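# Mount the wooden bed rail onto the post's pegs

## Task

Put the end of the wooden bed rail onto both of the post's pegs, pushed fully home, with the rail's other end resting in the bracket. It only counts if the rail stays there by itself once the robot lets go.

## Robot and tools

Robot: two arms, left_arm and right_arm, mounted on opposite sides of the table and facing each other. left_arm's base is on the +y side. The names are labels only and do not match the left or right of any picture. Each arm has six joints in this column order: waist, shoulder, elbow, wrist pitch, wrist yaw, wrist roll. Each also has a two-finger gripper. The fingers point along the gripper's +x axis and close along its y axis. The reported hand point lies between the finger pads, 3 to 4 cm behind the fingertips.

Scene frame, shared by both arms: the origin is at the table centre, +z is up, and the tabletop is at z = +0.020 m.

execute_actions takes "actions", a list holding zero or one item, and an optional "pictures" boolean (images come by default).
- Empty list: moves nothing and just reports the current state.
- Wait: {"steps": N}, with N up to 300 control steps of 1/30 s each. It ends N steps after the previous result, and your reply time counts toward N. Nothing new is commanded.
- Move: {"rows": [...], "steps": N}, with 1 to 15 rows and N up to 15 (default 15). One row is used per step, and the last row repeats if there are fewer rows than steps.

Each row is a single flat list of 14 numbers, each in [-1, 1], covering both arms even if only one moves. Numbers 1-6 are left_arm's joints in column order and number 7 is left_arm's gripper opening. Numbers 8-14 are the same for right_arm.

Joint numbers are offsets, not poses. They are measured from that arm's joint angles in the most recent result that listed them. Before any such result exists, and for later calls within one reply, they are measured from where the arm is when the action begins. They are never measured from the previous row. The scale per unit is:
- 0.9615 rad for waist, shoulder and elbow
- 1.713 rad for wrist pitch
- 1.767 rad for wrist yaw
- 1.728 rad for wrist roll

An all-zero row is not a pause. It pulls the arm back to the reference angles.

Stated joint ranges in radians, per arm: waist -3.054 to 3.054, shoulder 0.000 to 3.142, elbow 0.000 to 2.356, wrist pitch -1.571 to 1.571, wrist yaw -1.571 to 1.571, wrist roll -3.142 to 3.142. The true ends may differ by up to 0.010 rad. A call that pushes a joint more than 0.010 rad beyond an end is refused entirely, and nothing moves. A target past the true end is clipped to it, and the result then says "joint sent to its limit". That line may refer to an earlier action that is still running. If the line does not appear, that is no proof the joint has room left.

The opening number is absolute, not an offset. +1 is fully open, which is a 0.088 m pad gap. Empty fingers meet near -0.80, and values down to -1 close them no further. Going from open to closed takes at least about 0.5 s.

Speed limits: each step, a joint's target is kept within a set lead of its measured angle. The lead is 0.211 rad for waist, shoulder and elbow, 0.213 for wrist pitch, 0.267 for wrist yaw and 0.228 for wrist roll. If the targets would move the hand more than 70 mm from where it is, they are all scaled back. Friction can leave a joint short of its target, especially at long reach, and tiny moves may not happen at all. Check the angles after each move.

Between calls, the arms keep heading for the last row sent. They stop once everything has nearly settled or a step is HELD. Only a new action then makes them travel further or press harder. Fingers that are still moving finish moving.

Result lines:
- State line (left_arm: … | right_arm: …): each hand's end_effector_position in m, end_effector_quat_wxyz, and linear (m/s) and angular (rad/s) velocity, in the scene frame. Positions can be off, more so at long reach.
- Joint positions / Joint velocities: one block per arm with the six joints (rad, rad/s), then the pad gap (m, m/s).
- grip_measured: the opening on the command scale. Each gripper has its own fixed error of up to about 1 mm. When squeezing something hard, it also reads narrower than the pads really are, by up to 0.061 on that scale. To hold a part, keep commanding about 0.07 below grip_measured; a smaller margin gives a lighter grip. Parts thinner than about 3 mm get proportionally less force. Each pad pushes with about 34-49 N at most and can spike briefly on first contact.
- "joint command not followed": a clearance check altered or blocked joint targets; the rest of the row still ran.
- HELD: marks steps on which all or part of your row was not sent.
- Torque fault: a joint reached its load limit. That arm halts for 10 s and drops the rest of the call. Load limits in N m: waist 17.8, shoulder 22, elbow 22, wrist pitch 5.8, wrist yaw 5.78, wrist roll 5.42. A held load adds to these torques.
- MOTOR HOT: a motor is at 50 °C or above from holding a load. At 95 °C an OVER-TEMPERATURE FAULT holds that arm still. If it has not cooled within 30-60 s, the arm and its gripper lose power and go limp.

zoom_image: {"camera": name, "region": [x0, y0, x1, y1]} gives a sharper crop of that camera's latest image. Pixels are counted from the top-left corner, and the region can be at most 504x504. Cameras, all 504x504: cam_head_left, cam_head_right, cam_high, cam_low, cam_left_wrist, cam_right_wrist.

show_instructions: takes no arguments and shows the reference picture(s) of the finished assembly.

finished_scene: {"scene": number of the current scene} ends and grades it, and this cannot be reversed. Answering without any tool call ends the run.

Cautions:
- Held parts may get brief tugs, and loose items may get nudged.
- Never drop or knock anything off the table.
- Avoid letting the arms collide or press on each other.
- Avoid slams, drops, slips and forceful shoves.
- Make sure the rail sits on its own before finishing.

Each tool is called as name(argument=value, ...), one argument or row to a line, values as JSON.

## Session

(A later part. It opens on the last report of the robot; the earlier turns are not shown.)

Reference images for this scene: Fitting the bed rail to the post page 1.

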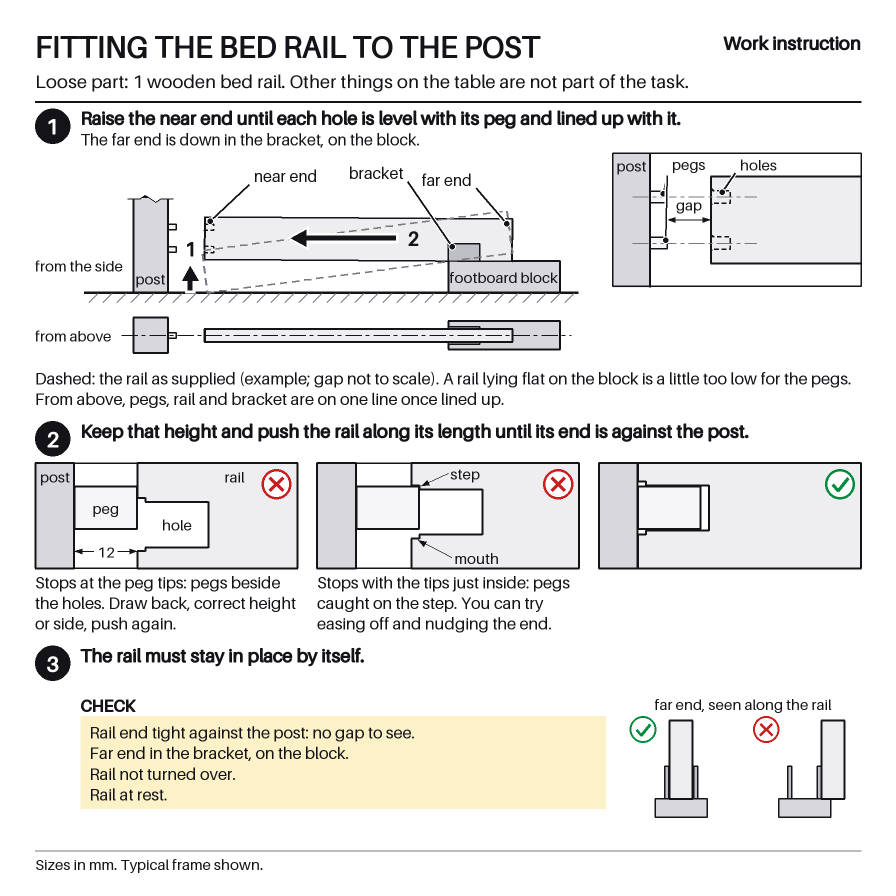

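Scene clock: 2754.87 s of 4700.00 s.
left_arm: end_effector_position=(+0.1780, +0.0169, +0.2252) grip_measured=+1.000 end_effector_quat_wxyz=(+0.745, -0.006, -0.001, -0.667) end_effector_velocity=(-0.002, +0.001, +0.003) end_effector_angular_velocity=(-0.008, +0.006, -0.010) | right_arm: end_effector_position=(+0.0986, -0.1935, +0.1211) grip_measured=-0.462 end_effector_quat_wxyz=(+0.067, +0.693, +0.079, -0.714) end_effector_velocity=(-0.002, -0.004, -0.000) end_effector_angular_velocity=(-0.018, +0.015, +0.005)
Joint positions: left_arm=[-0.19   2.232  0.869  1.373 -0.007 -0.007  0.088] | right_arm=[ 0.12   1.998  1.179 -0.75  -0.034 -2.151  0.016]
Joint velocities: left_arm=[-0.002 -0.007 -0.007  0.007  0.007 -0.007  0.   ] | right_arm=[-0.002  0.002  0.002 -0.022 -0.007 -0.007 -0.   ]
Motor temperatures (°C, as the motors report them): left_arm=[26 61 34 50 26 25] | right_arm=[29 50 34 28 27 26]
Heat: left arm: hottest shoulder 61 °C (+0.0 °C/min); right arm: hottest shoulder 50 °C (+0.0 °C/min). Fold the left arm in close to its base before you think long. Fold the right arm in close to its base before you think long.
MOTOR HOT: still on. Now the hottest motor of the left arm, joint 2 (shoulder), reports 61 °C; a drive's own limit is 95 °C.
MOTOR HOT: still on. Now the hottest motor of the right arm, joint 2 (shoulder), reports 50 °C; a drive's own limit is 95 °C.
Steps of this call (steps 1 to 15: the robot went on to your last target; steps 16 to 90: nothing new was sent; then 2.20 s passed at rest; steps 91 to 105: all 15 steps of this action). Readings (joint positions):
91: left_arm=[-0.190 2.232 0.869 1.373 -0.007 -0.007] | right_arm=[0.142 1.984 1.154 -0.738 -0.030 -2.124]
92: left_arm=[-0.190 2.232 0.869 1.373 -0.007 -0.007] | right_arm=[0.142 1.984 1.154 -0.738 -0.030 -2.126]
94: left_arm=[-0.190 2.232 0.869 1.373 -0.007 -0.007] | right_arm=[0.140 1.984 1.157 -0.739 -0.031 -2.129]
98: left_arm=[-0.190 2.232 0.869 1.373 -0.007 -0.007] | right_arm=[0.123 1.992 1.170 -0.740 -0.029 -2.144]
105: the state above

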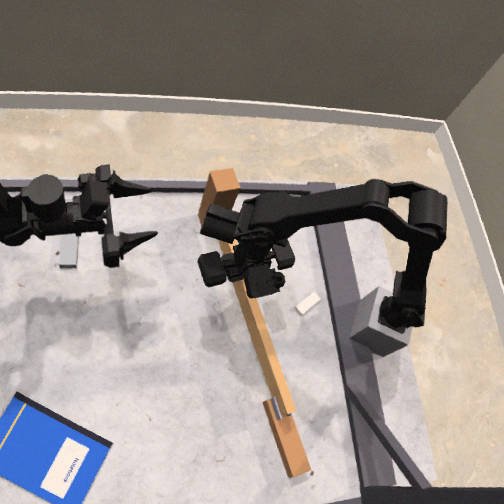

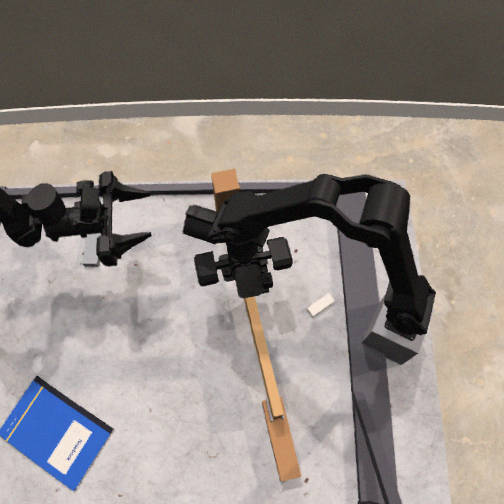

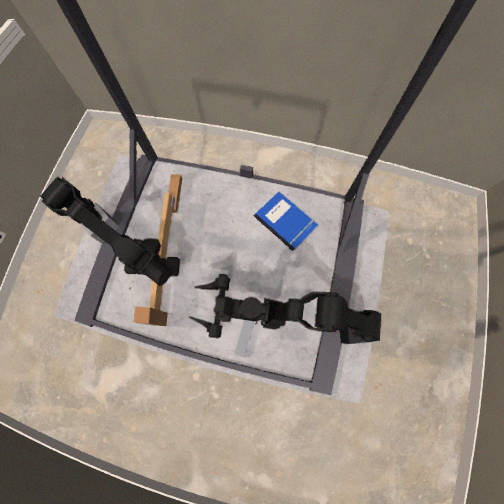

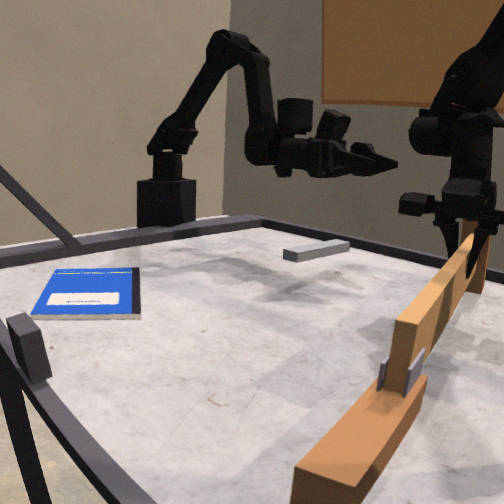

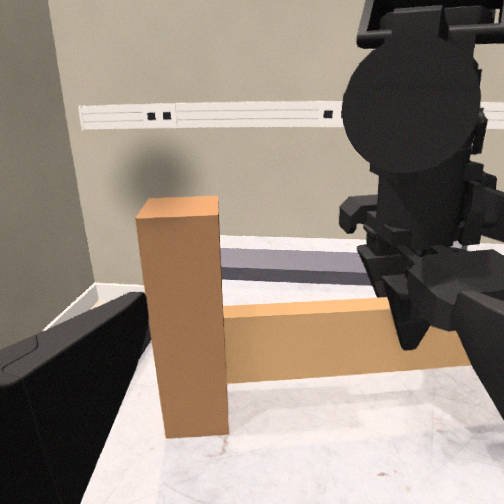

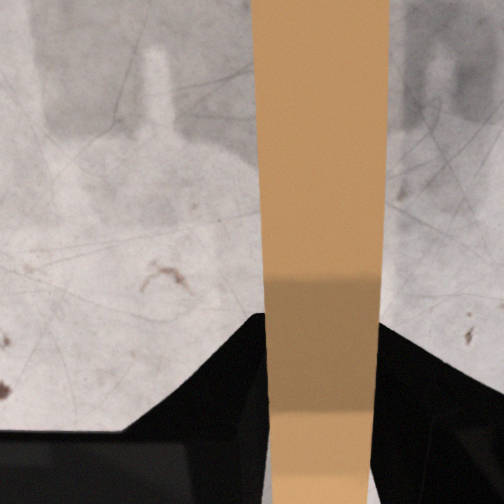

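execute_actions(
  actions=[
    {"rows":[[0,0,0,0,0,0,1,0,0,0,0,0,0,-0.6],[0,0,0,0,0,0,1,0,0,0,0,0,0,-0.5],[0,0,0,0,0,0,1,0,0,0,0,0,0,-0.42],[0,0,0,0,0,0,1,0,0,0,0,0,0,-0.3],[0,0,0,0,0,0,1,0,0,0,0,0,0,-0.1],[0,0,0,0,0,0,1,0,0,0,0,0,0,0.2]],"steps":15},
  ],
  pictures=false,
)

execute_actions(
  actions=[
    {"rows":[[0,0,0,0,0,0,1,0,-0.05,0,0,0,0,0.2],[0,0,0,0,0,0,1,0,-0.1,0,0,0,0,0.2],[0,0,0,0,0,0,1,0,-0.15,0,0,0,0,0.2],[0,0,0,0,0,0,1,0,-0.2,0,0,0,0,0.2]],"steps":15},
  ],
  pictures=false,
)

execute_actions(
  actions=[
    {"steps":30},
  ],
)

Scene clock: 2761.13 s of 4700.00 s.
left_arm: end_effector_position=(+0.1780, +0.0169, +0.2252) grip_measured=+1.000 end_effector_quat_wxyz=(+0.745, -0.006, -0.001, -0.667) end_effector_velocity=(-0.002, +0.000, +0.004) end_effector_angular_velocity=(-0.011, -0.009, -0.010) | right_arm: end_effector_position=(+0.0984, -0.1933, +0.1213) grip_measured=+0.181 end_effector_quat_wxyz=(+0.067, +0.693, +0.080, -0.713) end_effector_velocity=(-0.001, -0.001, +0.002) end_effector_angular_velocity=(+0.001, +0.007, +0.020)
Joint positions: left_arm=[-0.19   2.232  0.869  1.373 -0.007 -0.007  0.088] | right_arm=[ 0.121  1.998  1.18  -0.751 -0.034 -2.151  0.048]
Joint velocities: left_arm=[-0.002 -0.007 -0.002  0.007  0.007  0.007  0.   ] | right_arm=[-0.002 -0.007 -0.002 -0.007 -0.007 -0.022  0.01 ]
Motor temperatures (°C, as the motors report them): left_arm=[26 61 34 50 26 25] | right_arm=[29 50 34 28 27 26]
Heat: left arm: hottest shoulder 61 °C (+0.0 °C/min); right arm: hottest shoulder 50 °C (+0.0 °C/min). Fold the left arm in close to its base before you think long. Fold the right arm in close to its base before you think long.
MOTOR HOT: still on. Now the hottest motor of the left arm, joint 2 (shoulder), reports 61 °C; a drive's own limit is 95 °C.
MOTOR HOT: still on. Now the hottest motor of the right arm, joint 2 (shoulder), reports 50 °C; a drive's own limit is 95 °C.
Steps of this call (steps 1 to 15: the robot went on to your last target; steps 16 to 90: nothing new was sent; then 2.77 s passed at rest; steps 91 to 105: all 15 steps of this action). Readings (joint positions):
91: left_arm=[-0.190 2.232 0.869 1.373 -0.007 -0.007] | right_arm=[0.121 1.998 1.180 -0.751 -0.034 -2.151]
92: left_arm=[-0.190 2.232 0.869 1.373 -0.007 -0.007] | right_arm=[0.121 1.998 1.180 -0.751 -0.034 -2.151]
94: left_arm=[-0.190 2.232 0.869 1.373 -0.007 -0.007] | right_arm=[0.121 1.998 1.180 -0.751 -0.034 -2.151]
98: left_arm=[-0.190 2.232 0.869 1.373 -0.007 -0.007] | right_arm=[0.121 1.998 1.180 -0.751 -0.034 -2.151]
105: the state above

Scene clock: 2761.63 s of 4700.00 s.
left_arm: end_effector_position=(+0.1780, +0.0169, +0.2252) grip_measured=+1.000 end_effector_quat_wxyz=(+0.745, -0.006, -0.001, -0.667) end_effector_velocity=(-0.000, +0.001, -0.000) end_effector_angular_velocity=(+0.006, +0.008, +0.005) | right_arm: end_effector_position=(+0.1047, -0.1772, +0.1855) grip_measured=+0.197 end_effector_quat_wxyz=(+0.007, +0.721, +0.142, -0.678) end_effector_velocity=(-0.003, +0.000, +0.001) end_effector_angular_velocity=(+0.005, +0.020, +0.009)
Joint positions: left_arm=[-0.19   2.232  0.869  1.373 -0.007 -0.007  0.088] | right_arm=[ 0.121  1.807  1.184 -0.751 -0.034 -2.151  0.049]
Joint velocities: left_arm=[-0.002 -0.007 -0.007 -0.007 -0.007 -0.007  0.   ] | right_arm=[-0.002 -0.002  0.002 -0.007 -0.022 -0.007 -0.   ]
Motor temperatures (°C, as the motors report them): left_arm=[26 61 34 50 26 25] | right_arm=[29 50 34 28 27 26]
Heat: left arm: hottest shoulder 61 °C (+0.0 °C/min); right arm: hottest shoulder 50 °C (+0.0 °C/min). Fold the left arm in close to its base before you think long. Fold the right arm in close to its base before you think long.
MOTOR HOT: still on. Now the hottest motor of the left arm, joint 2 (shoulder), reports 61 °C; a drive's own limit is 95 °C.
MOTOR HOT: still on. Now the hottest motor of the right arm, joint 2 (shoulder), reports 50 °C; a drive's own limit is 95 °C.
Steps of this call (steps 1 to 15: all 15 steps of this action). Readings (joint positions):
1: left_arm=[-0.190 2.232 0.869 1.373 -0.007 -0.007] | right_arm=[0.121 1.995 1.180 -0.751 -0.034 -2.151]
2: left_arm=[-0.190 2.232 0.869 1.373 -0.007 -0.007] | right_arm=[0.121 1.984 1.180 -0.751 -0.034 -2.151]
4: left_arm=[-0.190 2.232 0.869 1.373 -0.007 -0.007] | right_arm=[0.121 1.934 1.179 -0.751 -0.034 -2.151]
8: left_arm=[-0.190 2.232 0.869 1.373 -0.007 -0.007] | right_arm=[0.121 1.821 1.183 -0.750 -0.034 -2.151]
15: the state above

Scene clock: 2762.63 s of 4700.00 s.
left_arm: end_effector_position=(+0.1780, +0.0169, +0.2252) grip_measured=+1.000 end_effector_quat_wxyz=(+0.745, -0.006, -0.001, -0.667) end_effector_velocity=(+0.000, -0.001, -0.000) end_effector_angular_velocity=(+0.011, +0.008, -0.005) | right_arm: end_effector_position=(+0.1047, -0.1772, +0.1855) grip_measured=+0.197 end_effector_quat_wxyz=(+0.007, +0.721, +0.142, -0.678) end_effector_velocity=(-0.000, -0.001, +0.001) end_effector_angular_velocity=(+0.001, +0.009, -0.008)
Joint positions: left_arm=[-0.19   2.232  0.869  1.373 -0.007 -0.007  0.088] | right_arm=[ 0.121  1.807  1.184 -0.751 -0.034 -2.151  0.049]
Joint velocities: left_arm=[ 0.002 -0.007  0.002 -0.022  0.007 -0.007  0.   ] | right_arm=[-0.002 -0.002  0.002 -0.007 -0.007  0.007  0.   ]
Motor temperatures (°C, as the motors report them): left_arm=[26 61 34 50 26 25] | right_arm=[29 50 34 28 27 26]
Heat: left arm: hottest shoulder 61 °C (+0.0 °C/min); right arm: hottest shoulder 50 °C (+0.0 °C/min). Fold the left arm in close to its base before you think long. Fold the right arm in close to its base before you think long.
MOTOR HOT: still on. Now the hottest motor of the left arm, joint 2 (shoulder), reports 61 °C; a drive's own limit is 95 °C.
MOTOR HOT: still on. Now the hottest motor of the right arm, joint 2 (shoulder), reports 50 °C; a drive's own limit is 95 °C.
Steps of this call (steps 1 to 15: the robot went on to your last target; steps 16 to 30: nothing new was sent). Readings (joint positions):
1: left_arm=[-0.190 2.232 0.869 1.373 -0.007 -0.007] | right_arm=[0.121 1.807 1.184 -0.751 -0.034 -2.151]
2: left_arm=[-0.190 2.232 0.869 1.373 -0.007 -0.007] | right_arm=[0.121 1.807 1.184 -0.751 -0.034 -2.151]
4: left_arm=[-0.190 2.232 0.869 1.373 -0.007 -0.007] | right_arm=[0.121 1.807 1.184 -0.751 -0.034 -2.151]
8: left_arm=[-0.190 2.232 0.869 1.373 -0.007 -0.007] | right_arm=[0.121 1.807 1.184 -0.751 -0.034 -2.151]
30: the state above
All arms were judged still, so your last target was given up. Only a new action makes them travel on or press farther. Fingers that are still opening or closing keep moving.

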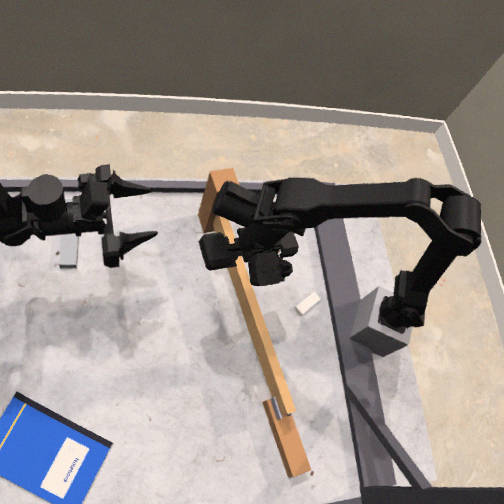

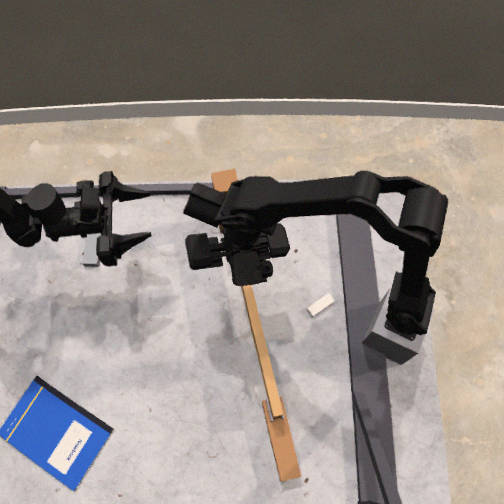

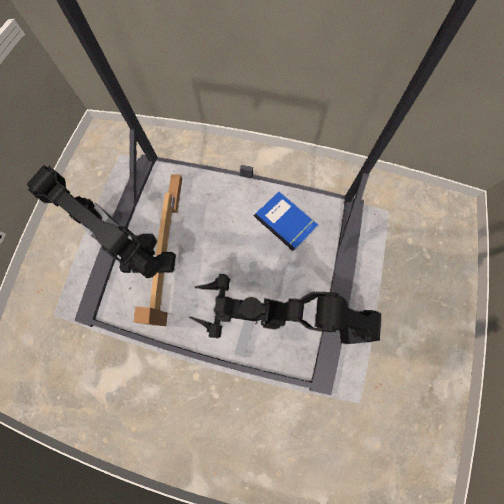

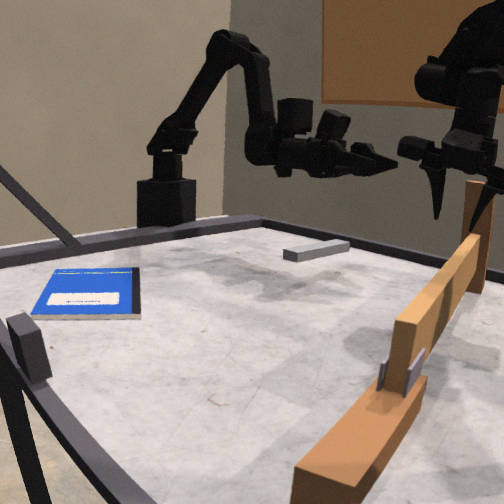

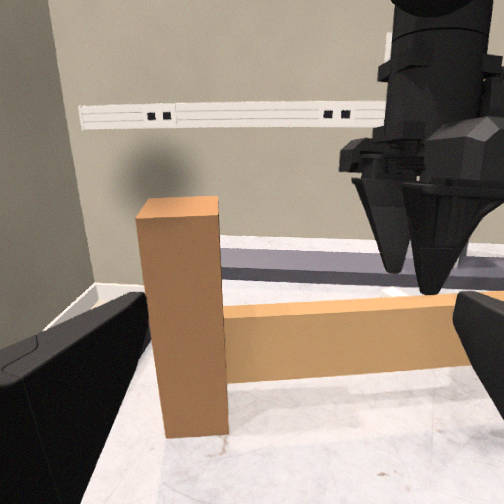

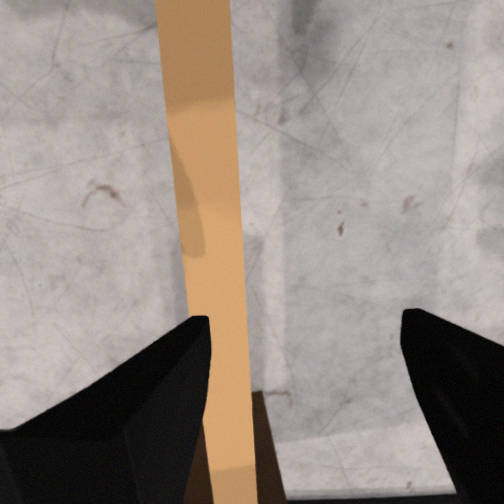

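finished_scene(
  scene=2,
)

The scene is finished: the task was done.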